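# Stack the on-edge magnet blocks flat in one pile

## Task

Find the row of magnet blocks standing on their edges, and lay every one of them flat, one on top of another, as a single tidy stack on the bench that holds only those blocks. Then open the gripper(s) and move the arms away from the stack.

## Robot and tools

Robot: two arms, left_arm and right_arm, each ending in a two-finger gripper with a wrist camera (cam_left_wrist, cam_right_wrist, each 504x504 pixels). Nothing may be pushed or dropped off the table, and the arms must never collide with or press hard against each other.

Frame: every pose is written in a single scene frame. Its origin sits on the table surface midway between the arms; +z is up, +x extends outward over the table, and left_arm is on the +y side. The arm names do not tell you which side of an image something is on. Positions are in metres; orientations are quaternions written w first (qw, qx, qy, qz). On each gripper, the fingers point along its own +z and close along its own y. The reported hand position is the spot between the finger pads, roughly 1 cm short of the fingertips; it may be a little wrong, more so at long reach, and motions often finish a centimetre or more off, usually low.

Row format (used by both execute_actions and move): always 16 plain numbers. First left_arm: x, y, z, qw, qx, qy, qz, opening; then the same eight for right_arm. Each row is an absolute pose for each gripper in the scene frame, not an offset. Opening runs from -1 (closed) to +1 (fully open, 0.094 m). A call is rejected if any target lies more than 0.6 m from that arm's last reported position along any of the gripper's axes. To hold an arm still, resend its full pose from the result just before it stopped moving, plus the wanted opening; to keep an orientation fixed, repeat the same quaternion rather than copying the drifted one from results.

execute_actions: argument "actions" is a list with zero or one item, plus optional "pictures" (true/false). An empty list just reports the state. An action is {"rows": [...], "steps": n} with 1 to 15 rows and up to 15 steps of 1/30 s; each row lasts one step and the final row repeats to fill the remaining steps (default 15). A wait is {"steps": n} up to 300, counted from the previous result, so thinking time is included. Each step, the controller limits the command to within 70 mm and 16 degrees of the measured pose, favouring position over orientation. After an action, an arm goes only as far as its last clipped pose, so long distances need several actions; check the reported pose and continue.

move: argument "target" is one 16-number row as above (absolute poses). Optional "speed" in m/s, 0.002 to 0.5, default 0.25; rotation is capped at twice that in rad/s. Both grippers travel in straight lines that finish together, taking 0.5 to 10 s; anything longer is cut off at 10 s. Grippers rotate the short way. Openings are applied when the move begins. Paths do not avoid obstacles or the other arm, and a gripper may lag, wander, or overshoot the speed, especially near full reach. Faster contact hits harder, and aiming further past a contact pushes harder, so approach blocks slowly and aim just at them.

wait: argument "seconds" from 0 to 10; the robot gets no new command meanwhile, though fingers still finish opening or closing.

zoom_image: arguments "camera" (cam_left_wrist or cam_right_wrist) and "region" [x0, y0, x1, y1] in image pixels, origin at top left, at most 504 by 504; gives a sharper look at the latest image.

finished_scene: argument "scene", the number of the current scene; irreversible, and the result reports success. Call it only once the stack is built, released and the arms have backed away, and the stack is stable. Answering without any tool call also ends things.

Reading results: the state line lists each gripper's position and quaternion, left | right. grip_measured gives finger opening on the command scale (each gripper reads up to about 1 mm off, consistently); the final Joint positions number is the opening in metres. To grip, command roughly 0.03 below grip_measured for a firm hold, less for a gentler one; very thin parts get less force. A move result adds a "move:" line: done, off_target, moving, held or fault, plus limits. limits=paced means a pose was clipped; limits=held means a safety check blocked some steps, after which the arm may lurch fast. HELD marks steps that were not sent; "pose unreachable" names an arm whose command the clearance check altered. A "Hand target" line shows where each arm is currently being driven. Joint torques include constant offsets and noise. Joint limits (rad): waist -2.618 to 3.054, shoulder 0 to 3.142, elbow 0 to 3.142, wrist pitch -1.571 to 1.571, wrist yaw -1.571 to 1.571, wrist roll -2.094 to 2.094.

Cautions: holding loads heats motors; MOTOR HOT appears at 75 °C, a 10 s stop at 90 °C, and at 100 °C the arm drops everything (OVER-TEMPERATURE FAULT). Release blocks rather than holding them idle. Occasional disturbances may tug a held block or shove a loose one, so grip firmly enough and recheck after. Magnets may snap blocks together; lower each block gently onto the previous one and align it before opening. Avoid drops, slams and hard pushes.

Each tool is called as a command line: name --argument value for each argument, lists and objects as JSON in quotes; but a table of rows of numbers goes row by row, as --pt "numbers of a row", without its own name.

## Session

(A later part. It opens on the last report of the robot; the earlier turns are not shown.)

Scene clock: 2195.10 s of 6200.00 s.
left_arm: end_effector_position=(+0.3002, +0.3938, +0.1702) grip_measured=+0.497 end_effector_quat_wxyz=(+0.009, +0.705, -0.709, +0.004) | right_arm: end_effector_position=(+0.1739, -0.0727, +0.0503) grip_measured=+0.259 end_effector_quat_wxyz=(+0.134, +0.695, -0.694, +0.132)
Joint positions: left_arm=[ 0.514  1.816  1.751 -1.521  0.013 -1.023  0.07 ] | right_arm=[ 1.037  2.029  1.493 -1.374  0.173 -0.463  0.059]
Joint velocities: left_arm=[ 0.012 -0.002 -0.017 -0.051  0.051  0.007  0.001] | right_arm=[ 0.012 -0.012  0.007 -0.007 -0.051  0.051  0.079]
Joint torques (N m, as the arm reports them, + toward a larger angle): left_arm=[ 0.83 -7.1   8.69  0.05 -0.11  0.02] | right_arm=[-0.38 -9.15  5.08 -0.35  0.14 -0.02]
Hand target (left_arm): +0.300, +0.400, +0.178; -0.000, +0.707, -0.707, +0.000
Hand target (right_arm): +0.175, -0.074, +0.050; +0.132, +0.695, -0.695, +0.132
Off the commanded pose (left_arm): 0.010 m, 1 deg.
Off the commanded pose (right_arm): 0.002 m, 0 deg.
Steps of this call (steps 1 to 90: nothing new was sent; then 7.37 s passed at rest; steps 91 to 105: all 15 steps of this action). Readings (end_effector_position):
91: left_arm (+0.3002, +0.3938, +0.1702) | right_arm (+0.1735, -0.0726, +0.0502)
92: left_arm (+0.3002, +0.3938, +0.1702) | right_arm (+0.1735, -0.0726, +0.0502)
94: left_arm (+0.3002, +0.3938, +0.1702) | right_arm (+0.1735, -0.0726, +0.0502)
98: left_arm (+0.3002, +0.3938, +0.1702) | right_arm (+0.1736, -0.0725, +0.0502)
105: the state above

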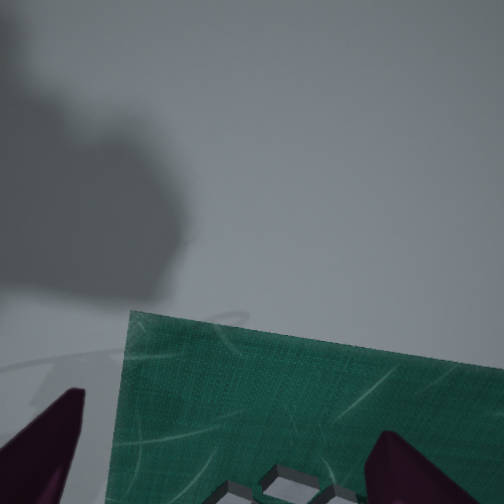

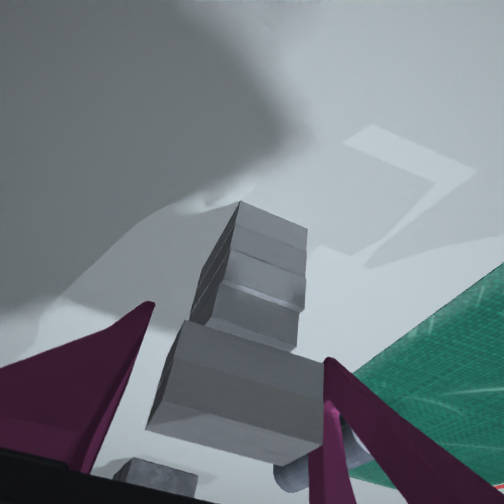

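move --target '[0.30,0.40,0.178,0,-0.7071,0.7071,0,0.5, 0.175,-0.072,0.115,-0.1319,-0.6947,0.6947,-0.1319,0.45]' --speed 0.05

move --target '[0.20,0.12,0.18,0,0.7193,0.6947,0,0.3, 0.21,-0.30,0.15,0,0,1,0,0.4]' --speed 0.15

Scene clock: 2200.20 s of 6200.00 s.
left_arm: end_effector_position=(+0.3002, +0.3938, +0.1702) grip_measured=+0.497 end_effector_quat_wxyz=(+0.009, +0.705, -0.709, +0.004) | right_arm: end_effector_position=(+0.1720, -0.0763, +0.0998) grip_measured=+0.449 end_effector_quat_wxyz=(+0.139, +0.695, -0.693, +0.134)
Joint positions: left_arm=[ 0.514  1.816  1.751 -1.521  0.013 -1.023  0.07 ] | right_arm=[ 1.037  1.984  1.625 -1.562  0.173 -0.463  0.068]
Joint velocities: left_arm=[-0.002 -0.007 -0.012 -0.051 -0.022  0.022  0.   ] | right_arm=[-0.007 -0.017 -0.007  0.081 -0.081  0.037  0.   ]
Joint torques (N m, as the arm reports them, + toward a larger angle): left_arm=[ 0.76 -7.1   8.72  0.07 -0.11  0.02] | right_arm=[ -0.12 -10.82   8.44  -0.57   0.12  -0.06]
Hand target (left_arm): +0.300, +0.400, +0.178; -0.000, +0.707, -0.707, +0.000
Hand target (right_arm): +0.175, -0.073, +0.114; +0.119, +0.697, -0.695, +0.128
Off the commanded pose (left_arm): 0.010 m, 1 deg.
Off the commanded pose (right_arm): 0.016 m, 1 deg.
joint sent to its limit (right arm) — the command would take joint 4 (wrist pitch) past its lower limit, so that joint was sent only as far as its limit.
After step 90, 0.43 s passed at rest.
move: off_target (right_arm)

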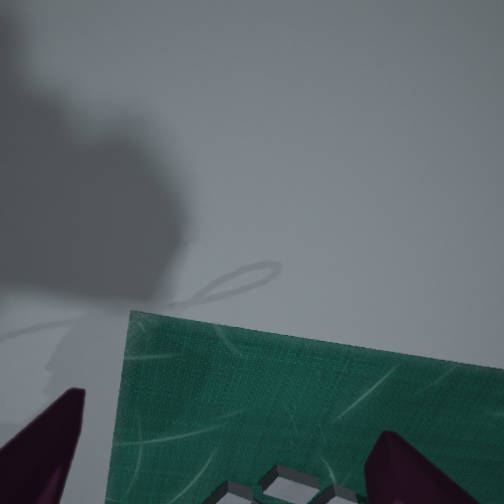

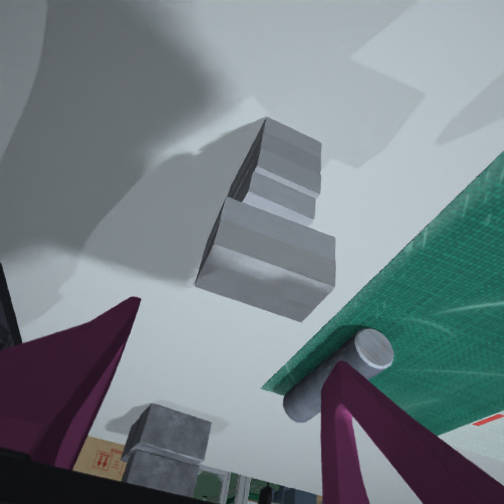

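Scene clock: 2212.43 s of 6200.00 s.
left_arm: end_effector_position=(+0.2057, +0.1287, +0.1749) grip_measured=+0.303 end_effector_quat_wxyz=(+0.659, +0.711, +0.113, +0.219) | right_arm: end_effector_position=(+0.2052, -0.2875, +0.1413) grip_measured=+0.401 end_effector_quat_wxyz=(-0.029, -0.041, +0.999, -0.012)
Joint positions: left_arm=[ 0.493  1.403  0.512 -1.558  1.513 -2.098  0.061] | right_arm=[ 0.129  1.355  1.165 -1.443  0.016  0.089  0.066]
Joint velocities: left_arm=[-0.007 -0.002 -0.012 -0.037  0.007  0.022 -0.002] | right_arm=[ 0.002  0.002  0.002  0.051  0.022 -0.051 -0.001]
Joint torques (N m, as the arm reports them, + toward a larger angle): left_arm=[ 0.97 -2.5   3.18 -0.93  0.52 -0.07] | right_arm=[-0.84 -6.18  6.13  0.25 -0.1   0.09]
Hand target (left_arm): +0.207, +0.131, +0.179; +0.665, +0.700, +0.136, +0.221
Hand target (right_arm): +0.208, -0.288, +0.146; -0.006, -0.033, +0.999, -0.005
Off the commanded pose (left_arm): 0.012 m, 108 deg.
Off the commanded pose (right_arm): 0.016 m, 6 deg.
joint sent to its limit (left arm) — the command would take joint 4 (wrist pitch) past its lower limit and joint 6 (wrist roll) past its lower limit, so those joints were sent only as far as their limits.
move: off_target (left_arm, right_arm; path cut at 10 s); limits=paced

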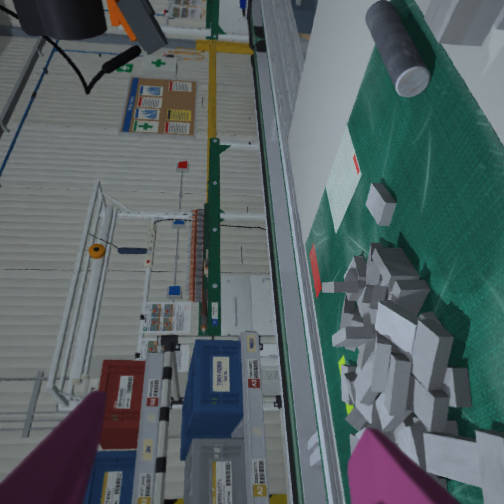

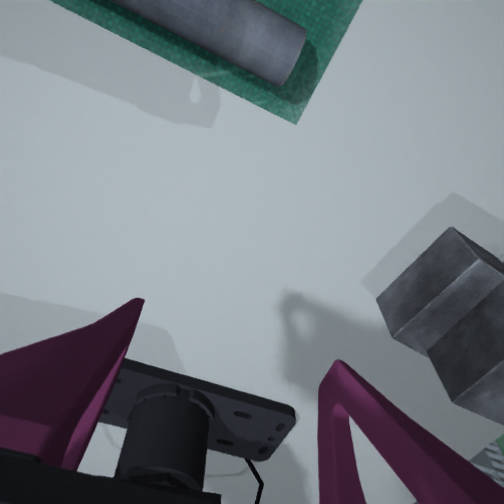

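move --target '[0.24,0.25,0.18,0,-0.7071,0.7071,0,0.3, 0.21,-0.30,0.15,0,0,1,0,0.4]' --speed 0.2

Scene clock: 2229.60 s of 6200.00 s.
left_arm: end_effector_position=(+0.2386, +0.2501, +0.1773) grip_measured=+0.302 end_effector_quat_wxyz=(+0.009, +0.720, -0.694, -0.003) | right_arm: end_effector_position=(+0.2065, -0.2994, +0.1436) grip_measured=+0.401 end_effector_quat_wxyz=(-0.024, -0.007, +1.000, -0.006)
Joint positions: left_arm=[ 0.085  1.413  1.358 -1.534  0.007 -1.494  0.061] | right_arm=[ 0.061  1.342  1.165 -1.442  0.008  0.089  0.066]
Joint velocities: left_arm=[ 0.022  0.017  0.002 -0.007 -0.007 -0.007 -0.   ] | right_arm=[-0.007 -0.012 -0.002 -0.007  0.007 -0.037 -0.001]
Joint torques (N m, as the arm reports them, + toward a larger angle): left_arm=[-1.05 -5.56  5.16  0.3  -0.19  0.02] | right_arm=[-0.86 -5.91  6.94  0.2  -0.08  0.05]
Hand target (left_arm): +0.238, +0.251, +0.181; -0.009, +0.714, -0.700, -0.001
Hand target (right_arm): +0.210, -0.300, +0.150; +0.000, -0.000, +1.000, -0.000
Off the commanded pose (left_arm): 0.003 m, 2 deg.
Off the commanded pose (right_arm): 0.007 m, 3 deg.
After step 90, 8.00 s passed at rest.
move: off_target (right_arm)

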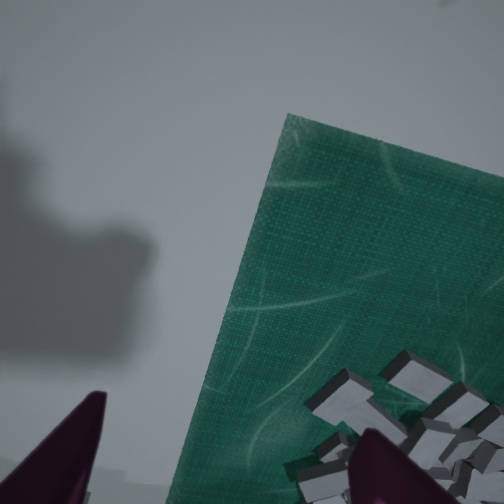

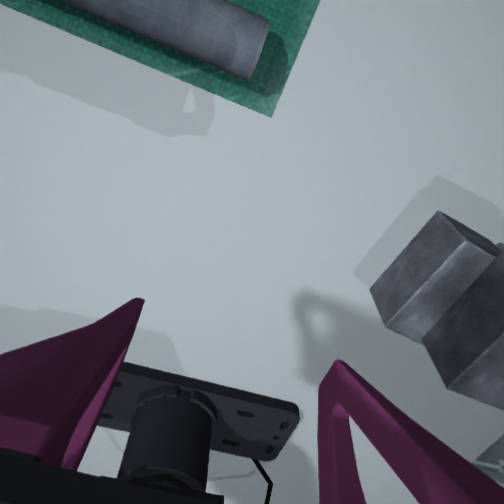

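move --target '[0.21,0.08,0.16,0,0,1,0,0.3, 0.21,-0.30,0.15,0,0,1,0,0.4]' --speed 0.25

move --target '[0.1775,-0.068,0.135,0,0.7193,0.6947,0,0.3, 0.21,-0.30,0.15,0,0,1,0,0.4]' --speed 0.2

Scene clock: 2242.50 s of 6200.00 s.
left_arm: end_effector_position=(+0.2019, +0.0864, +0.1534) grip_measured=+0.302 end_effector_quat_wxyz=(-0.017, -0.009, +1.000, +0.010) | right_arm: end_effector_position=(+0.2065, -0.2994, +0.1436) grip_measured=+0.401 end_effector_quat_wxyz=(-0.024, -0.007, +1.000, -0.006)
Joint positions: left_arm=[-0.677  1.452  1.295 -1.453  0.004 -0.666  0.061] | right_arm=[ 0.061  1.342  1.165 -1.442  0.008  0.089  0.066]
Joint velocities: left_arm=[-0.012 -0.012  0.012 -0.051  0.022  0.051 -0.   ] | right_arm=[ 0.002  0.002 -0.012  0.007 -0.051 -0.095  0.001]
Joint torques (N m, as the arm reports them, + toward a larger angle): left_arm=[-1.02 -3.62  8.55  0.34 -0.12  0.01] | right_arm=[-0.99 -5.98  6.91  0.19 -0.08  0.04]
Hand target (left_arm): +0.211, +0.080, +0.160; +0.005, -0.000, +1.000, +0.003
Hand target (right_arm): +0.210, -0.300, +0.150; -0.000, -0.000, +1.000, -0.000
Off the commanded pose (left_arm): 0.012 m, 3 deg.
Off the commanded pose (right_arm): 0.007 m, 3 deg.
After step 90, 6.20 s passed at rest.
move: off_target (left_arm, right_arm)

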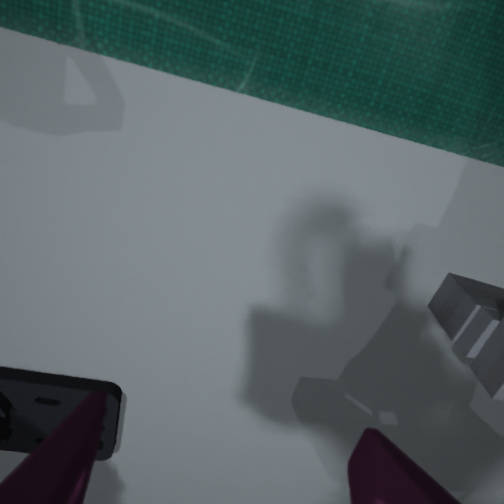

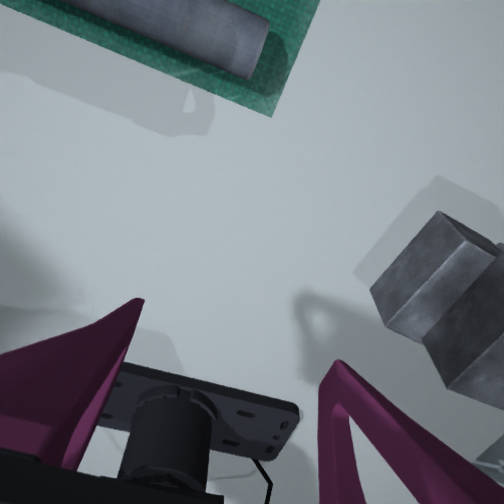

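Scene clock: 2247.07 s of 6200.00 s.
left_arm: end_effector_position=(+0.1743, -0.0570, +0.1273) grip_measured=+0.303 end_effector_quat_wxyz=(-0.020, +0.712, +0.701, +0.006) | right_arm: end_effector_position=(+0.2065, -0.2994, +0.1436) grip_measured=+0.401 end_effector_quat_wxyz=(-0.024, -0.007, +1.000, -0.006)
Joint positions: left_arm=[-1.098  1.803  1.563 -1.373  0.     0.518  0.061] | right_arm=[ 0.061  1.342  1.165 -1.442  0.008  0.089  0.066]
Joint velocities: left_arm=[-0.002 -0.012 -0.012  0.037 -0.007  0.051  0.001] | right_arm=[-0.007  0.017 -0.007 -0.037 -0.066 -0.037 -0.001]
Joint torques (N m, as the arm reports them, + toward a larger angle): left_arm=[-0.83 -7.06  8.44  0.35 -0.04  0.04] | right_arm=[-0.9  -6.    6.86  0.19 -0.07  0.03]
Hand target (left_arm): +0.178, -0.068, +0.134; +0.003, +0.719, +0.695, +0.002
Hand target (right_arm): +0.210, -0.300, +0.150; -0.000, -0.000, +1.000, -0.000
Off the commanded pose (left_arm): 0.014 m, 3 deg.
Off the commanded pose (right_arm): 0.007 m, 3 deg.
move: off_target (left_arm, right_arm)

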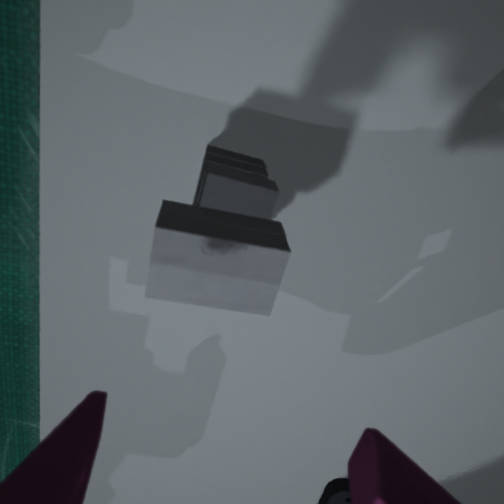

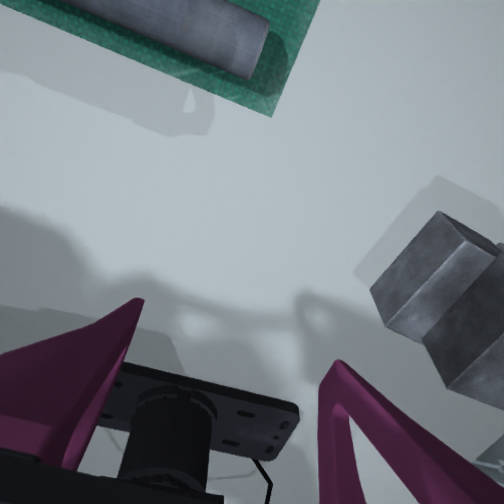

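move --target '[0.186,-0.075,0.105,0,0.7193,0.6947,0,0.42, 0.21,-0.30,0.15,0,0,1,0,0.4]' --speed 0.05

Scene clock: 2258.33 s of 6200.00 s.
left_arm: end_effector_position=(+0.1823, -0.0715, +0.1054) grip_measured=+0.418 end_effector_quat_wxyz=(-0.010, +0.718, +0.696, +0.002) | right_arm: end_effector_position=(+0.2065, -0.2994, +0.1436) grip_measured=+0.401 end_effector_quat_wxyz=(-0.024, -0.007, +1.000, -0.006)
Joint positions: left_arm=[-1.098  1.849  1.535 -1.276  0.     0.535  0.067] | right_arm=[ 0.061  1.342  1.165 -1.442  0.008  0.089  0.066]
Joint velocities: left_arm=[-0.007  0.002 -0.007  0.022 -0.022 -0.007  0.001] | right_arm=[-0.012  0.002 -0.007 -0.037 -0.022 -0.022  0.001]
Joint torques (N m, as the arm reports them, + toward a larger angle): left_arm=[ 0.37 -7.71  5.72  0.38 -0.01  0.  ] | right_arm=[-1.03 -6.02  6.93  0.19 -0.09  0.04]
Hand target (left_arm): +0.186, -0.075, +0.105; -0.000, +0.719, +0.695, -0.000
Hand target (right_arm): +0.210, -0.300, +0.150; -0.000, -0.000, +1.000, -0.000
Off the commanded pose (left_arm): 0.005 m, 1 deg.
Off the commanded pose (right_arm): 0.007 m, 3 deg.
After step 90, 7.23 s passed at rest.
move: off_target (right_arm)

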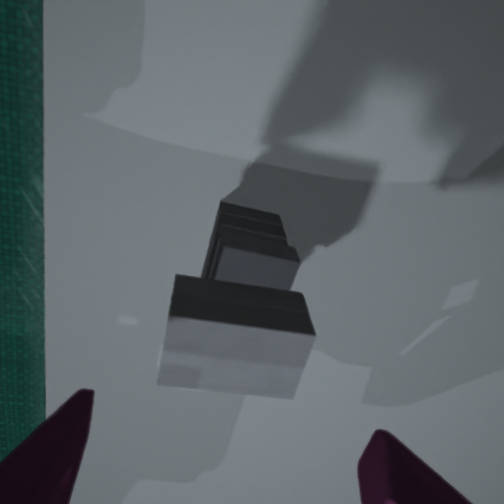

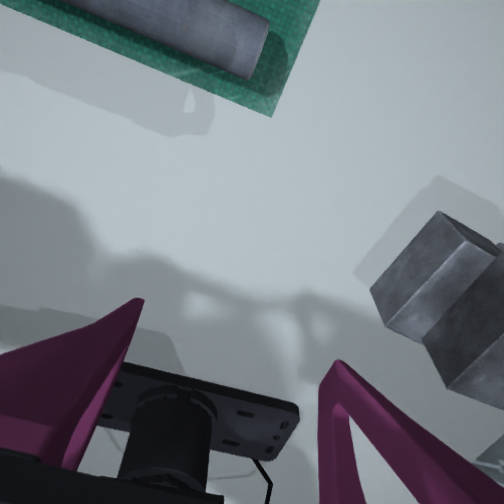

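move --target '[0.192,-0.073,0.093,0,0.7193,0.6947,0,0.42, 0.21,-0.30,0.15,0,0,1,0,0.4]' --speed 0.02

Scene clock: 2270.50 s of 6200.00 s.
left_arm: end_effector_position=(+0.1863, -0.0709, +0.0966) grip_measured=+0.418 end_effector_quat_wxyz=(-0.005, +0.721, +0.693, +0.001) | right_arm: end_effector_position=(+0.2065, -0.2994, +0.1436) grip_measured=+0.401 end_effector_quat_wxyz=(-0.024, -0.007, +1.000, -0.006)
Joint positions: left_arm=[-1.087  1.849  1.5   -1.233  0.     0.553  0.067] | right_arm=[ 0.061  1.342  1.165 -1.442  0.008  0.089  0.066]
Joint velocities: left_arm=[ 0.012 -0.007 -0.007 -0.022 -0.007 -0.007 -0.   ] | right_arm=[ 0.002 -0.002 -0.022 -0.022 -0.022 -0.007 -0.001]
Joint torques (N m, as the arm reports them, + toward a larger angle): left_arm=[ 1.03 -6.91  5.68  0.42  0.    0.03] | right_arm=[-0.99 -5.98  6.91  0.22 -0.1   0.04]
Hand target (left_arm): +0.192, -0.073, +0.093; -0.000, +0.719, +0.695, -0.000
Hand target (right_arm): +0.210, -0.300, +0.150; -0.000, -0.000, +1.000, -0.000
Off the commanded pose (left_arm): 0.007 m, 1 deg.
Off the commanded pose (right_arm): 0.007 m, 3 deg.
After step 90, 7.67 s passed at rest.
move: off_target (right_arm)

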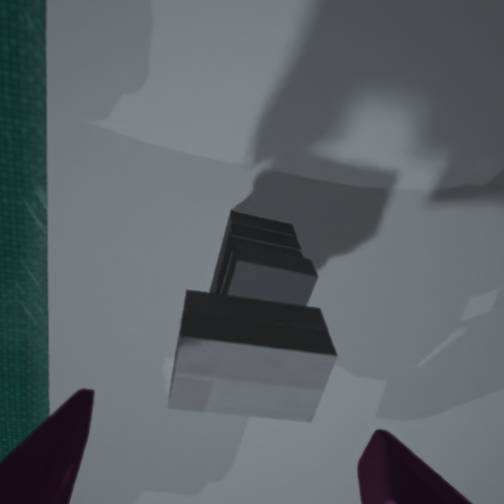

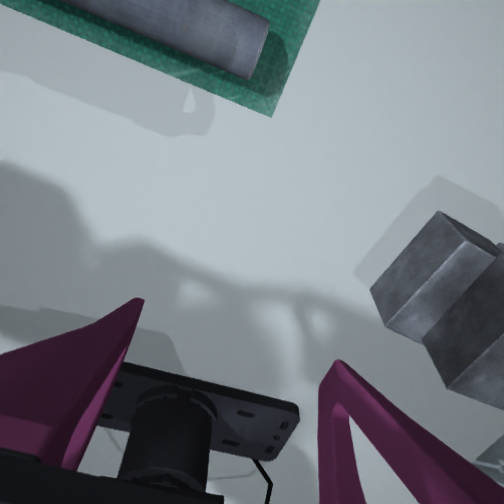

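move --target '[0.188,-0.073,0.065,0,0.7193,0.6947,0,0.42, 0.21,-0.30,0.15,0,0,1,0,0.4]' --speed 0.025

Scene clock: 2275.70 s of 6200.00 s.
left_arm: end_effector_position=(+0.1852, -0.0689, +0.0659) grip_measured=+0.418 end_effector_quat_wxyz=(-0.010, +0.721, +0.693, +0.002) | right_arm: end_effector_position=(+0.2065, -0.2994, +0.1436) grip_measured=+0.401 end_effector_quat_wxyz=(-0.024, -0.007, +1.000, -0.006)
Joint positions: left_arm=[-1.087  1.868  1.401 -1.124  0.     0.554  0.067] | right_arm=[ 0.061  1.342  1.165 -1.442  0.008  0.089  0.066]
Joint velocities: left_arm=[-0.002 -0.012 -0.007  0.066  0.051  0.081 -0.001] | right_arm=[-0.012 -0.007  0.002  0.022 -0.037 -0.007 -0.   ]
Joint torques (N m, as the arm reports them, + toward a larger angle): left_arm=[-0.01 -7.64  5.62  0.41 -0.01 -0.07] | right_arm=[-0.89 -5.96  6.9   0.21 -0.07  0.03]
Hand target (left_arm): +0.188, -0.073, +0.065; -0.000, +0.719, +0.695, -0.000
Hand target (right_arm): +0.210, -0.300, +0.150; -0.000, -0.000, +1.000, -0.000
Off the commanded pose (left_arm): 0.005 m, 1 deg.
Off the commanded pose (right_arm): 0.007 m, 3 deg.
After step 90, 0.63 s passed at rest.
move: off_target (right_arm)

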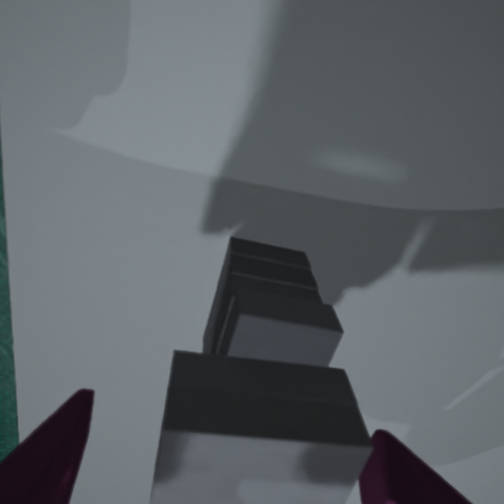

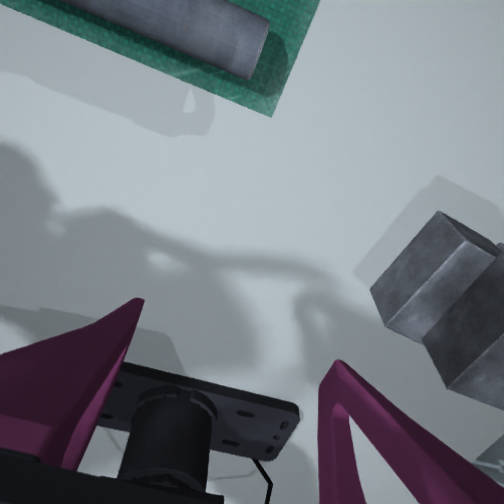

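execute_actions --actions '[{"rows":[[0.188,-0.073,0.065,0,0.7193,0.6947,0,0.3, 0.21,-0.30,0.15,0,0,1,0,0.4],[0.188,-0.073,0.065,0,0.7193,0.6947,0,0.2, 0.21,-0.30,0.15,0,0,1,0,0.4],[0.188,-0.073,0.065,0,0.7193,0.6947,0,0.1, 0.21,-0.30,0.15,0,0,1,0,0.4],[0.188,-0.073,0.065,0,0.7193,0.6947,0,0.05, 0.21,-0.30,0.15,0,0,1,0,0.4],[0.188,-0.073,0.065,0,0.7193,0.6947,0,0.0, 0.21,-0.30,0.15,0,0,1,0,0.4],[0.188,-0.073,0.065,0,0.7193,0.6947,0,-0.03, 0.21,-0.30,0.15,0,0,1,0,0.4],[0.188,-0.073,0.065,0,0.7193,0.6947,0,-0.05, 0.21,-0.30,0.15,0,0,1,0,0.4],[0.188,-0.073,0.065,0,0.7193,0.6947,0,-0.06, 0.21,-0.30,0.15,0,0,1,0,0.4],[0.188,-0.073,0.065,0,0.7193,0.6947,0,-0.07, 0.21,-0.30,0.15,0,0,1,0,0.4],[0.188,-0.073,0.065,0,0.7193,0.6947,0,-0.08, 0.21,-0.30,0.15,0,0,1,0,0.4],[0.188,-0.073,0.065,0,0.7193,0.6947,0,-0.08, 0.21,-0.30,0.15,0,0,1,0,0.4]],"steps":15}]' --pictures false

execute_actions --actions '[{"rows":[[0.188,-0.073,0.065,0,0.7193,0.6947,0,-0.09, 0.21,-0.30,0.15,0,0,1,0,0.4],[0.188,-0.073,0.065,0,0.7193,0.6947,0,-0.10, 0.21,-0.30,0.15,0,0,1,0,0.4],[0.188,-0.073,0.065,0,0.7193,0.6947,0,-0.11, 0.21,-0.30,0.15,0,0,1,0,0.4],[0.188,-0.073,0.065,0,0.7193,0.6947,0,-0.115, 0.21,-0.30,0.15,0,0,1,0,0.4],[0.188,-0.073,0.065,0,0.7193,0.6947,0,-0.12, 0.21,-0.30,0.15,0,0,1,0,0.4],[0.188,-0.073,0.065,0,0.7193,0.6947,0,-0.125, 0.21,-0.30,0.15,0,0,1,0,0.4],[0.188,-0.073,0.065,0,0.7193,0.6947,0,-0.13, 0.21,-0.30,0.15,0,0,1,0,0.4],[0.188,-0.073,0.065,0,0.7193,0.6947,0,-0.135, 0.21,-0.30,0.15,0,0,1,0,0.4],[0.188,-0.073,0.065,0,0.7193,0.6947,0,-0.14, 0.21,-0.30,0.15,0,0,1,0,0.4],[0.188,-0.073,0.065,0,0.7193,0.6947,0,-0.145, 0.21,-0.30,0.15,0,0,1,0,0.4],[0.188,-0.073,0.065,0,0.7193,0.6947,0,-0.15, 0.21,-0.30,0.15,0,0,1,0,0.4],[0.188,-0.073,0.065,0,0.7193,0.6947,0,-0.155, 0.21,-0.30,0.15,0,0,1,0,0.4],[0.188,-0.073,0.065,0,0.7193,0.6947,0,-0.16, 0.21,-0.30,0.15,0,0,1,0,0.4],[0.188,-0.073,0.065,0,0.7193,0.6947,0,-0.17, 0.21,-0.30,0.15,0,0,1,0,0.4]],"steps":15}]'

Scene clock: 2291.43 s of 6200.00 s.
left_arm: end_effector_position=(+0.1854, -0.0696, +0.0659) grip_measured=-0.077 end_effector_quat_wxyz=(-0.008, +0.721, +0.693, +0.002) | right_arm: end_effector_position=(+0.2065, -0.2994, +0.1436) grip_measured=+0.401 end_effector_quat_wxyz=(-0.024, -0.007, +1.000, -0.006)
Joint positions: left_arm=[-1.087  1.868  1.401 -1.121  0.001  0.554  0.043] | right_arm=[ 0.061  1.342  1.165 -1.442  0.008  0.089  0.066]
Joint velocities: left_arm=[ 0.012  0.017 -0.002 -0.037 -0.022  0.037 -0.001] | right_arm=[ 0.007  0.002 -0.002 -0.022  0.007  0.051 -0.001]
Joint torques (N m, as the arm reports them, + toward a larger angle): left_arm=[ 0.03 -7.6   5.5   0.42  0.01 -0.07] | right_arm=[-0.96 -5.93  6.84  0.2  -0.08  0.04]
Hand target (left_arm): +0.188, -0.073, +0.065; -0.000, +0.719, +0.695, -0.000
Hand target (right_arm): +0.210, -0.300, +0.150; -0.000, -0.000, +1.000, -0.000
Off the commanded pose (left_arm): 0.004 m, 1 deg.
Off the commanded pose (right_arm): 0.007 m, 3 deg.
Steps of this call (steps 1 to 90: nothing new was sent; then 12.23 s passed at rest; steps 91 to 105: all 15 steps of this action). Readings (end_effector_position):
91: left_arm (+0.1855, -0.0695, +0.0659) | right_arm (+0.2065, -0.2994, +0.1436)
92: left_arm (+0.1855, -0.0695, +0.0659) | right_arm (+0.2065, -0.2994, +0.1436)
94: left_arm (+0.1855, -0.0695, +0.0659) | right_arm (+0.2065, -0.2994, +0.1436)
98: left_arm (+0.1854, -0.0696, +0.0659) | right_arm (+0.2065, -0.2994, +0.1436)
105: the state above

Scene clock: 2291.93 s of 6200.00 s.
left_arm: end_effector_position=(+0.1854, -0.0696, +0.0659) grip_measured=-0.110 end_effector_quat_wxyz=(-0.008, +0.721, +0.693, +0.002) | right_arm: end_effector_position=(+0.2065, -0.2994, +0.1436) grip_measured=+0.401 end_effector_quat_wxyz=(-0.024, -0.007, +1.000, -0.006)
Joint positions: left_arm=[-1.087  1.868  1.401 -1.121  0.001  0.554  0.042] | right_arm=[ 0.061  1.342  1.165 -1.442  0.008  0.089  0.066]
Joint velocities: left_arm=[ 0.007  0.017 -0.002  0.007 -0.022 -0.095  0.   ] | right_arm=[ 0.002 -0.002 -0.007  0.081 -0.066 -0.022  0.001]
Joint torques (N m, as the arm reports them, + toward a larger angle): left_arm=[ 0.05 -7.66  5.58  0.43  0.   -0.06] | right_arm=[-0.99 -6.02  6.85  0.21 -0.09  0.02]
Hand target (left_arm): +0.188, -0.073, +0.065; -0.000, +0.719, +0.695, -0.000
Hand target (right_arm): +0.210, -0.300, +0.150; -0.000, -0.000, +1.000, -0.000
Off the commanded pose (left_arm): 0.004 m, 1 deg.
Off the commanded pose (right_arm): 0.007 m, 3 deg.
Steps of this call (steps 1 to 15: all 15 steps of this action). Readings (end_effector_position):
1: left_arm (+0.1854, -0.0696, +0.0659) | right_arm (+0.2065, -0.2994, +0.1436)
2: left_arm (+0.1854, -0.0696, +0.0659) | right_arm (+0.2065, -0.2994, +0.1436)
4: left_arm (+0.1854, -0.0696, +0.0659) | right_arm (+0.2065, -0.2994, +0.1436)
8: left_arm (+0.1854, -0.0696, +0.0659) | right_arm (+0.2065, -0.2994, +0.1436)
15: the state above

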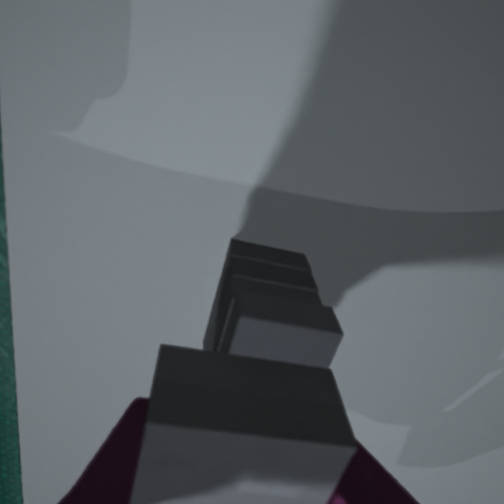

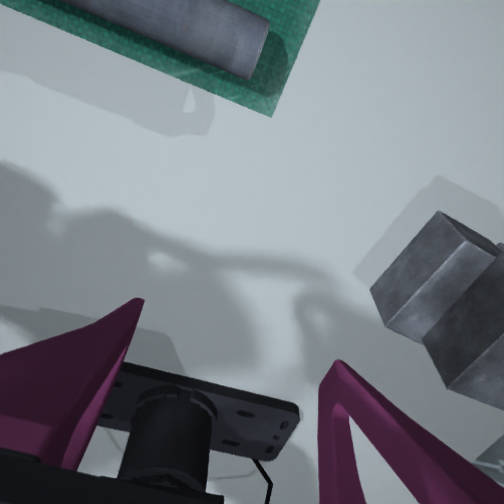

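move --target '[0.186,-0.071,0.092,0,0.7193,0.6947,0,-0.18, 0.21,-0.30,0.15,0,0,1,0,0.4]' --speed 0.03

Scene clock: 2296.33 s of 6200.00 s.
left_arm: end_effector_position=(+0.1827, -0.0648, +0.0740) grip_measured=-0.110 end_effector_quat_wxyz=(-0.023, +0.721, +0.693, +0.005) | right_arm: end_effector_position=(+0.2065, -0.2994, +0.1436) grip_measured=+0.401 end_effector_quat_wxyz=(-0.024, -0.007, +1.000, -0.006)
Joint positions: left_arm=[-1.087  1.868  1.433 -1.182  0.001  0.553  0.042] | right_arm=[ 0.061  1.342  1.165 -1.442  0.008  0.089  0.066]
Joint velocities: left_arm=[ 0.002 -0.002 -0.002 -0.095 -0.007 -0.066 -0.001] | right_arm=[ 0.007 -0.007  0.007 -0.007  0.007  0.022  0.001]
Joint torques (N m, as the arm reports them, + toward a larger angle): left_arm=[-0.06 -9.96  8.76  0.02 -0.01 -0.09] | right_arm=[-0.94 -5.96  6.88  0.21 -0.07  0.01]
Hand target (left_arm): +0.186, -0.071, +0.092; +0.000, +0.719, +0.695, -0.000
Hand target (right_arm): +0.210, -0.300, +0.150; -0.000, -0.000, +1.000, -0.000
Off the commanded pose (left_arm): 0.019 m, 3 deg.
Off the commanded pose (right_arm): 0.007 m, 3 deg.
After step 90, 0.30 s passed at rest.
move: off_target (left_arm, right_arm)

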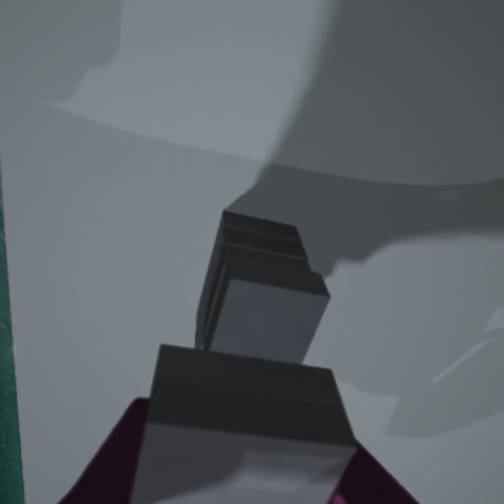

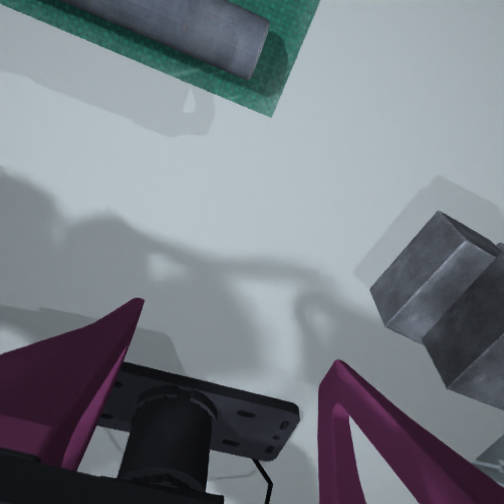

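move --target '[0.176,-0.073,0.100,0,0.0175,0.9998,0,-0.18, 0.21,-0.30,0.15,0,0,1,0,0.4]' --speed 0.15

Scene clock: 2308.93 s of 6200.00 s.
left_arm: end_effector_position=(+0.1754, -0.0659, +0.0769) grip_measured=-0.110 end_effector_quat_wxyz=(-0.017, +0.016, +0.999, +0.024) | right_arm: end_effector_position=(+0.2065, -0.2994, +0.1436) grip_measured=+0.401 end_effector_quat_wxyz=(-0.024, -0.007, +1.000, -0.006)
Joint positions: left_arm=[-1.104  1.868  1.445 -1.205  0.007 -1.043  0.042] | right_arm=[ 0.061  1.342  1.165 -1.442  0.008  0.089  0.066]
Joint velocities: left_arm=[ 0.007  0.037  0.002 -0.022  0.037 -0.066 -0.001] | right_arm=[-0.007  0.002 -0.002  0.007 -0.007  0.022 -0.   ]
Joint torques (N m, as the arm reports them, + toward a larger angle): left_arm=[ -1.13 -11.15   8.71  -0.04  -0.06  -0.09] | right_arm=[-0.98 -5.94  6.85  0.21 -0.07  0.04]
Hand target (left_arm): +0.176, -0.073, +0.099; -0.000, +0.017, +1.000, -0.001
Hand target (right_arm): +0.210, -0.300, +0.150; -0.000, -0.000, +1.000, -0.000
Off the commanded pose (left_arm): 0.024 m, 3 deg.
Off the commanded pose (right_arm): 0.007 m, 3 deg.
After step 90, 3.87 s passed at rest.
move: off_target (left_arm, right_arm)

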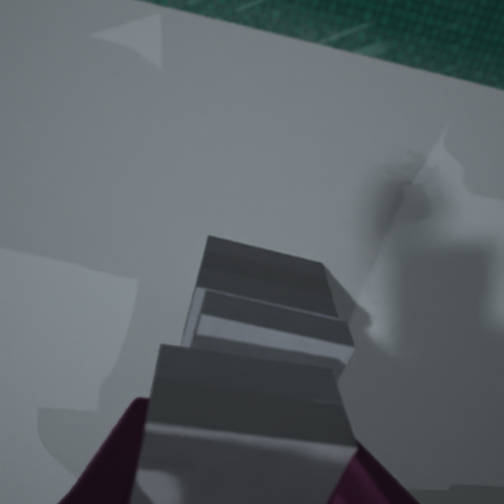

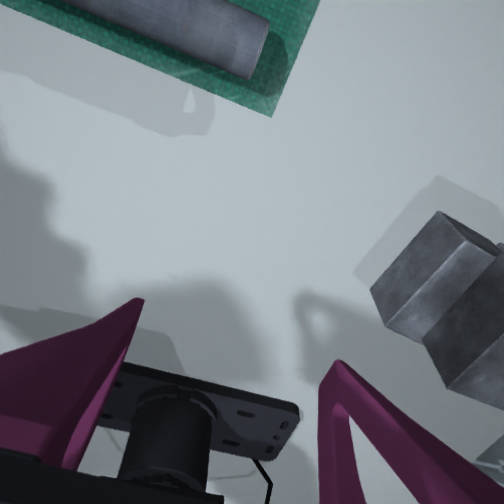

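move --target '[0.177,-0.075,0.070,0,0.0175,0.9998,0,-0.18, 0.21,-0.30,0.15,0,0,1,0,0.4]' --speed 0.015

Scene clock: 2318.83 s of 6200.00 s.
left_arm: end_effector_position=(+0.1764, -0.0677, +0.0667) grip_measured=-0.110 end_effector_quat_wxyz=(-0.013, +0.014, +1.000, +0.017) | right_arm: end_effector_position=(+0.2065, -0.2994, +0.1436) grip_measured=+0.401 end_effector_quat_wxyz=(-0.024, -0.007, +1.000, -0.006)
Joint positions: left_arm=[-1.104  1.868  1.404 -1.148  0.007 -1.047  0.042] | right_arm=[ 0.061  1.342  1.165 -1.442  0.008  0.089  0.066]
Joint velocities: left_arm=[-0.007  0.007 -0.007  0.037 -0.051 -0.007 -0.001] | right_arm=[-0.012 -0.002 -0.002 -0.037  0.022  0.051  0.   ]
Joint torques (N m, as the arm reports them, + toward a larger angle): left_arm=[-1.15 -8.94  5.26  0.5  -0.07 -0.09] | right_arm=[-0.96 -5.98  6.93  0.21 -0.08  0.03]
Hand target (left_arm): +0.177, -0.075, +0.070; -0.001, +0.017, +1.000, -0.000
Hand target (right_arm): +0.210, -0.300, +0.150; -0.000, -0.000, +1.000, -0.000
Off the commanded pose (left_arm): 0.008 m, 2 deg.
Off the commanded pose (right_arm): 0.007 m, 3 deg.
After step 90, 4.70 s passed at rest.
move: off_target (right_arm)

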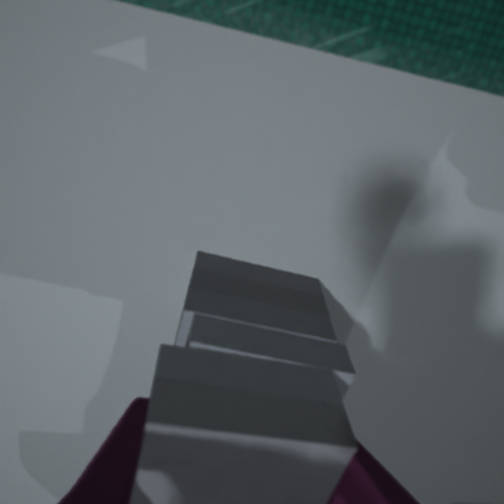

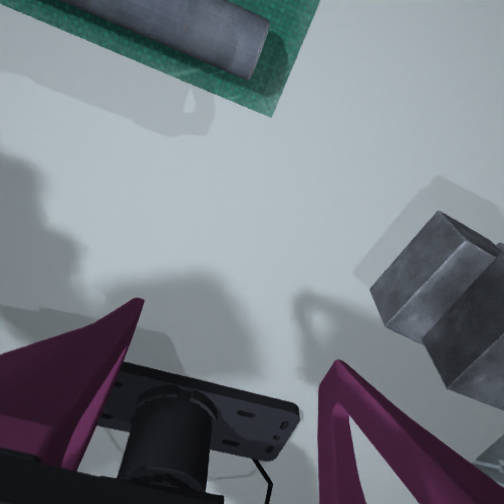

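move --target '[0.178,-0.082,0.080,0,0.0175,0.9998,0,-0.18, 0.21,-0.30,0.15,0,0,1,0,0.4]' --speed 0.012

Scene clock: 2325.47 s of 6200.00 s.
left_arm: end_effector_position=(+0.1770, -0.0740, +0.0716) grip_measured=-0.110 end_effector_quat_wxyz=(-0.009, +0.014, +1.000, +0.008) | right_arm: end_effector_position=(+0.2065, -0.2994, +0.1436) grip_measured=+0.401 end_effector_quat_wxyz=(-0.024, -0.007, +1.000, -0.006)
Joint positions: left_arm=[-1.111  1.868  1.424 -1.15   0.007 -1.053  0.042] | right_arm=[ 0.061  1.342  1.165 -1.442  0.008  0.089  0.066]
Joint velocities: left_arm=[-0.012 -0.022 -0.002 -0.007 -0.051  0.007 -0.   ] | right_arm=[-0.017 -0.002  0.007  0.007 -0.051  0.022 -0.001]
Joint torques (N m, as the arm reports them, + toward a larger angle): left_arm=[-1.16 -7.71  8.71  0.12 -0.06 -0.08] | right_arm=[-0.94 -6.09  6.86  0.2  -0.07  0.03]
Hand target (left_arm): +0.178, -0.082, +0.080; +0.000, +0.017, +1.000, -0.001
Hand target (right_arm): +0.210, -0.300, +0.150; -0.000, -0.000, +1.000, -0.000
Off the commanded pose (left_arm): 0.012 m, 1 deg.
Off the commanded pose (right_arm): 0.007 m, 3 deg.
After step 90, 1.30 s passed at rest.
move: off_target (left_arm, right_arm)

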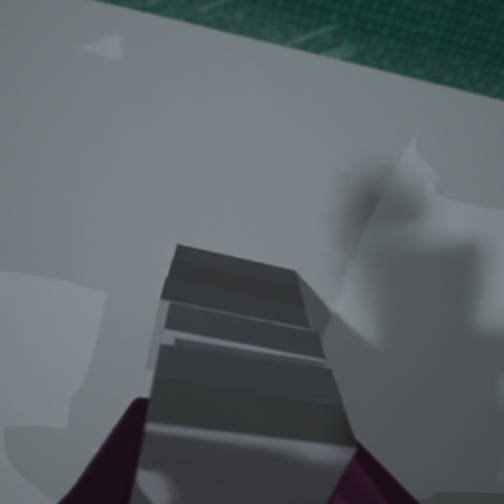

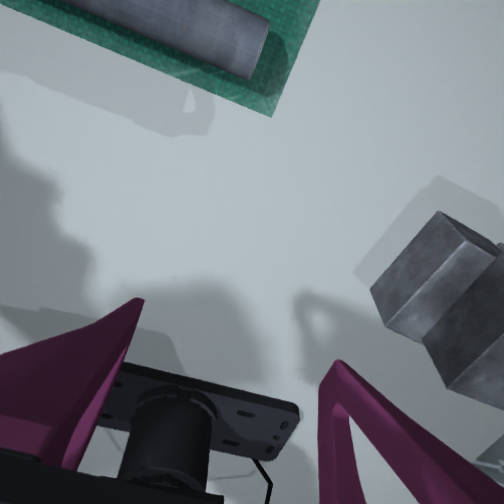

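zoom_image --camera "cam_left_wrist" --region '[120,230,380,460]'

Region (120, 230, 380, 460) of cam_left_wrist's 504x504 image, scaled by 1.938, with more detail than that image has; it fills the top 446 rows of this view, and the rest is white.

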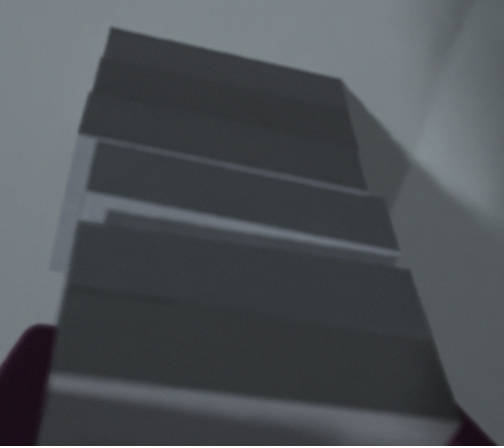

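move --target '[0.178,-0.076,0.066,0,0.0175,0.9998,0,-0.18, 0.21,-0.30,0.15,0,0,1,0,0.4]' --speed 0.01

Scene clock: 2348.00 s of 6200.00 s.
left_arm: end_effector_position=(+0.1756, -0.0713, +0.0662) grip_measured=-0.110 end_effector_quat_wxyz=(-0.010, +0.014, +1.000, +0.012) | right_arm: end_effector_position=(+0.2065, -0.2994, +0.1436) grip_measured=+0.401 end_effector_quat_wxyz=(-0.024, -0.007, +1.000, -0.006)
Joint positions: left_arm=[-1.111  1.868  1.402 -1.135  0.007 -1.054  0.042] | right_arm=[ 0.061  1.342  1.165 -1.442  0.008  0.089  0.066]
Joint velocities: left_arm=[ 0.007 -0.007 -0.007  0.022  0.007  0.051  0.001] | right_arm=[-0.002 -0.012 -0.002 -0.007  0.022  0.022  0.   ]
Joint torques (N m, as the arm reports them, + toward a larger angle): left_arm=[-0.37 -8.28  4.89  0.5  -0.07 -0.02] | right_arm=[-0.9  -5.98  6.9   0.18 -0.08  0.04]
Hand target (left_arm): +0.178, -0.076, +0.066; -0.000, +0.017, +1.000, +0.000
Hand target (right_arm): +0.210, -0.300, +0.150; -0.000, -0.000, +1.000, -0.000
Off the commanded pose (left_arm): 0.005 m, 2 deg.
Off the commanded pose (right_arm): 0.007 m, 3 deg.
After step 90, 16.77 s passed at rest.
move: off_target (right_arm)

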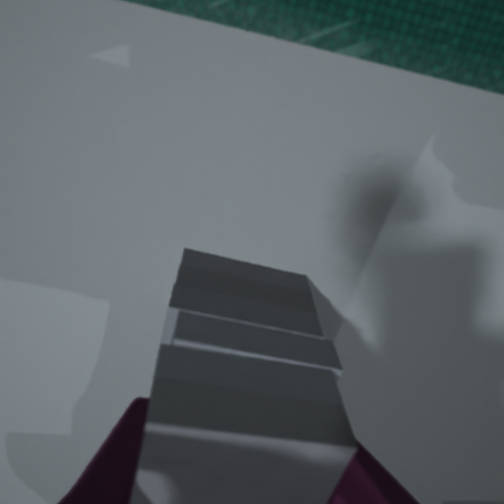

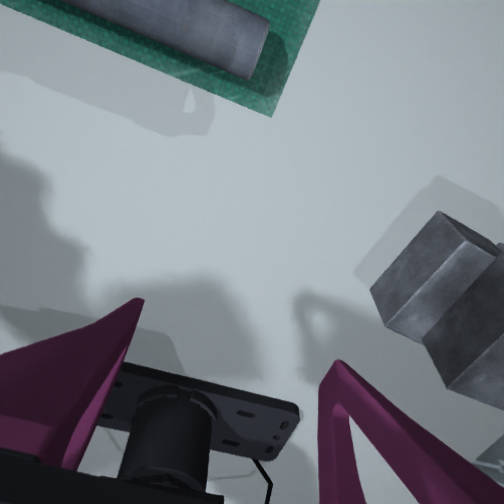

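execute_actions --actions '[{"rows":[[0.177,-0.074,0.066,0,0.0175,0.9998,0,-0.16, 0.21,-0.30,0.15,0,0,1,0,0.4],[0.177,-0.074,0.066,0,0.0175,0.9998,0,-0.15, 0.21,-0.30,0.15,0,0,1,0,0.4],[0.177,-0.074,0.066,0,0.0175,0.9998,0,-0.14, 0.21,-0.30,0.15,0,0,1,0,0.4],[0.177,-0.074,0.066,0,0.0175,0.9998,0,-0.13, 0.21,-0.30,0.15,0,0,1,0,0.4],[0.177,-0.074,0.066,0,0.0175,0.9998,0,-0.12, 0.21,-0.30,0.15,0,0,1,0,0.4],[0.177,-0.074,0.066,0,0.0175,0.9998,0,-0.11, 0.21,-0.30,0.15,0,0,1,0,0.4],[0.177,-0.074,0.066,0,0.0175,0.9998,0,-0.10, 0.21,-0.30,0.15,0,0,1,0,0.4],[0.177,-0.074,0.066,0,0.0175,0.9998,0,-0.09, 0.21,-0.30,0.15,0,0,1,0,0.4],[0.177,-0.074,0.066,0,0.0175,0.9998,0,-0.07, 0.21,-0.30,0.15,0,0,1,0,0.4],[0.177,-0.074,0.066,0,0.0175,0.9998,0,-0.05, 0.21,-0.30,0.15,0,0,1,0,0.4],[0.177,-0.074,0.066,0,0.0175,0.9998,0,-0.02, 0.21,-0.30,0.15,0,0,1,0,0.4],[0.177,-0.074,0.066,0,0.0175,0.9998,0,0.02, 0.21,-0.30,0.15,0,0,1,0,0.4],[0.177,-0.074,0.066,0,0.0175,0.9998,0,0.06, 0.21,-0.30,0.15,0,0,1,0,0.4],[0.177,-0.074,0.066,0,0.0175,0.9998,0,0.1, 0.21,-0.30,0.15,0,0,1,0,0.4],[0.177,-0.074,0.066,0,0.0175,0.9998,0,0.15, 0.21,-0.30,0.15,0,0,1,0,0.4]],"steps":15}]' --pictures false

move --target '[0.177,-0.074,0.046,0,0.0175,0.9998,0,0.15, 0.21,-0.30,0.15,0,0,1,0,0.4]' --speed 0.02

Scene clock: 2357.30 s of 6200.00 s.
left_arm: end_effector_position=(+0.1748, -0.0698, +0.0624) grip_measured=+0.127 end_effector_quat_wxyz=(-0.011, +0.014, +1.000, +0.012) | right_arm: end_effector_position=(+0.2065, -0.2994, +0.1436) grip_measured=+0.401 end_effector_quat_wxyz=(-0.024, -0.007, +1.000, -0.006)
Joint positions: left_arm=[-1.111  1.866  1.383 -1.119  0.007 -1.054  0.053] | right_arm=[ 0.061  1.342  1.165 -1.442  0.008  0.089  0.066]
Joint velocities: left_arm=[ 0.022  0.017  0.017 -0.007 -0.037  0.051  0.041] | right_arm=[ 0.002 -0.002 -0.022 -0.022  0.022 -0.051  0.001]
Joint torques (N m, as the arm reports them, + toward a larger angle): left_arm=[-0.28 -8.68  5.54  0.36 -0.05  0.  ] | right_arm=[-0.96 -5.99  6.9   0.21 -0.08  0.05]
Hand target (left_arm): +0.177, -0.074, +0.066; -0.000, +0.017, +1.000, -0.000
Hand target (right_arm): +0.210, -0.300, +0.150; -0.000, -0.000, +1.000, -0.000
Off the commanded pose (left_arm): 0.006 m, 2 deg.
Off the commanded pose (right_arm): 0.007 m, 3 deg.
Steps of this call (steps 1 to 90: nothing new was sent; then 5.80 s passed at rest; steps 91 to 105: all 15 steps of this action). Readings (end_effector_position):
91: left_arm (+0.1755, -0.0713, +0.0658) | right_arm (+0.2065, -0.2994, +0.1436)
92: left_arm (+0.1756, -0.0714, +0.0659) | right_arm (+0.2065, -0.2994, +0.1436)
94: left_arm (+0.1755, -0.0712, +0.0658) | right_arm (+0.2065, -0.2994, +0.1436)
98: left_arm (+0.1755, -0.0712, +0.0659) | right_arm (+0.2065, -0.2994, +0.1436)
105: the state above

Scene clock: 2359.03 s of 6200.00 s.
left_arm: end_effector_position=(+0.1757, -0.0716, +0.0489) grip_measured=+0.148 end_effector_quat_wxyz=(-0.005, +0.014, +1.000, +0.002) | right_arm: end_effector_position=(+0.2065, -0.2994, +0.1436) grip_measured=+0.401 end_effector_quat_wxyz=(-0.024, -0.007, +1.000, -0.006)
Joint positions: left_arm=[-1.111  1.866  1.328 -1.041  0.007 -1.054  0.054] | right_arm=[ 0.061  1.342  1.165 -1.442  0.008  0.089  0.066]
Joint velocities: left_arm=[-0.012  0.002  0.007  0.037 -0.037 -0.037  0.001] | right_arm=[-0.002  0.002 -0.017 -0.037  0.022 -0.007  0.   ]
Joint torques (N m, as the arm reports them, + toward a larger angle): left_arm=[-0.38 -7.04  5.4   0.36 -0.04 -0.01] | right_arm=[-0.89 -6.03  6.88  0.19 -0.06  0.05]
Hand target (left_arm): +0.177, -0.074, +0.046; -0.000, +0.017, +1.000, +0.000
Hand target (right_arm): +0.210, -0.300, +0.150; -0.000, -0.000, +1.000, -0.000
Off the commanded pose (left_arm): 0.004 m, 1 deg.
Off the commanded pose (right_arm): 0.007 m, 3 deg.
move: off_target (right_arm)

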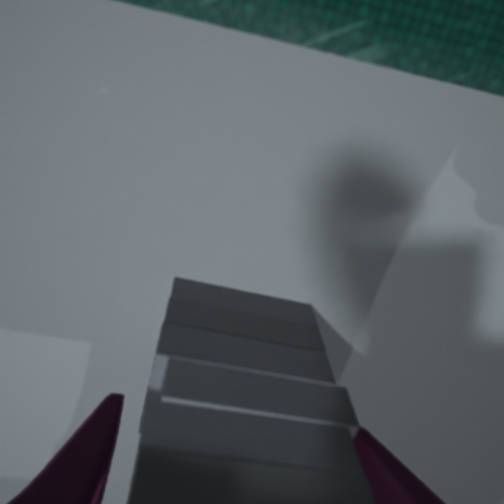

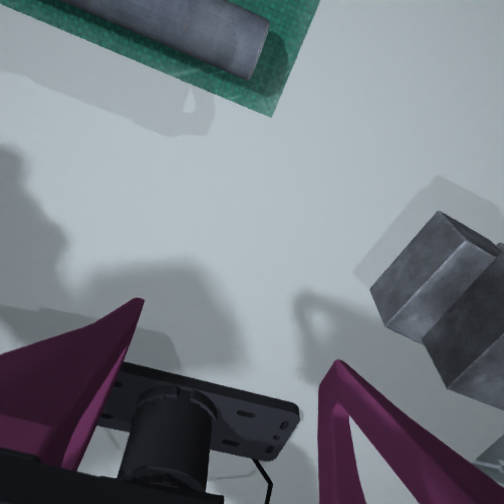

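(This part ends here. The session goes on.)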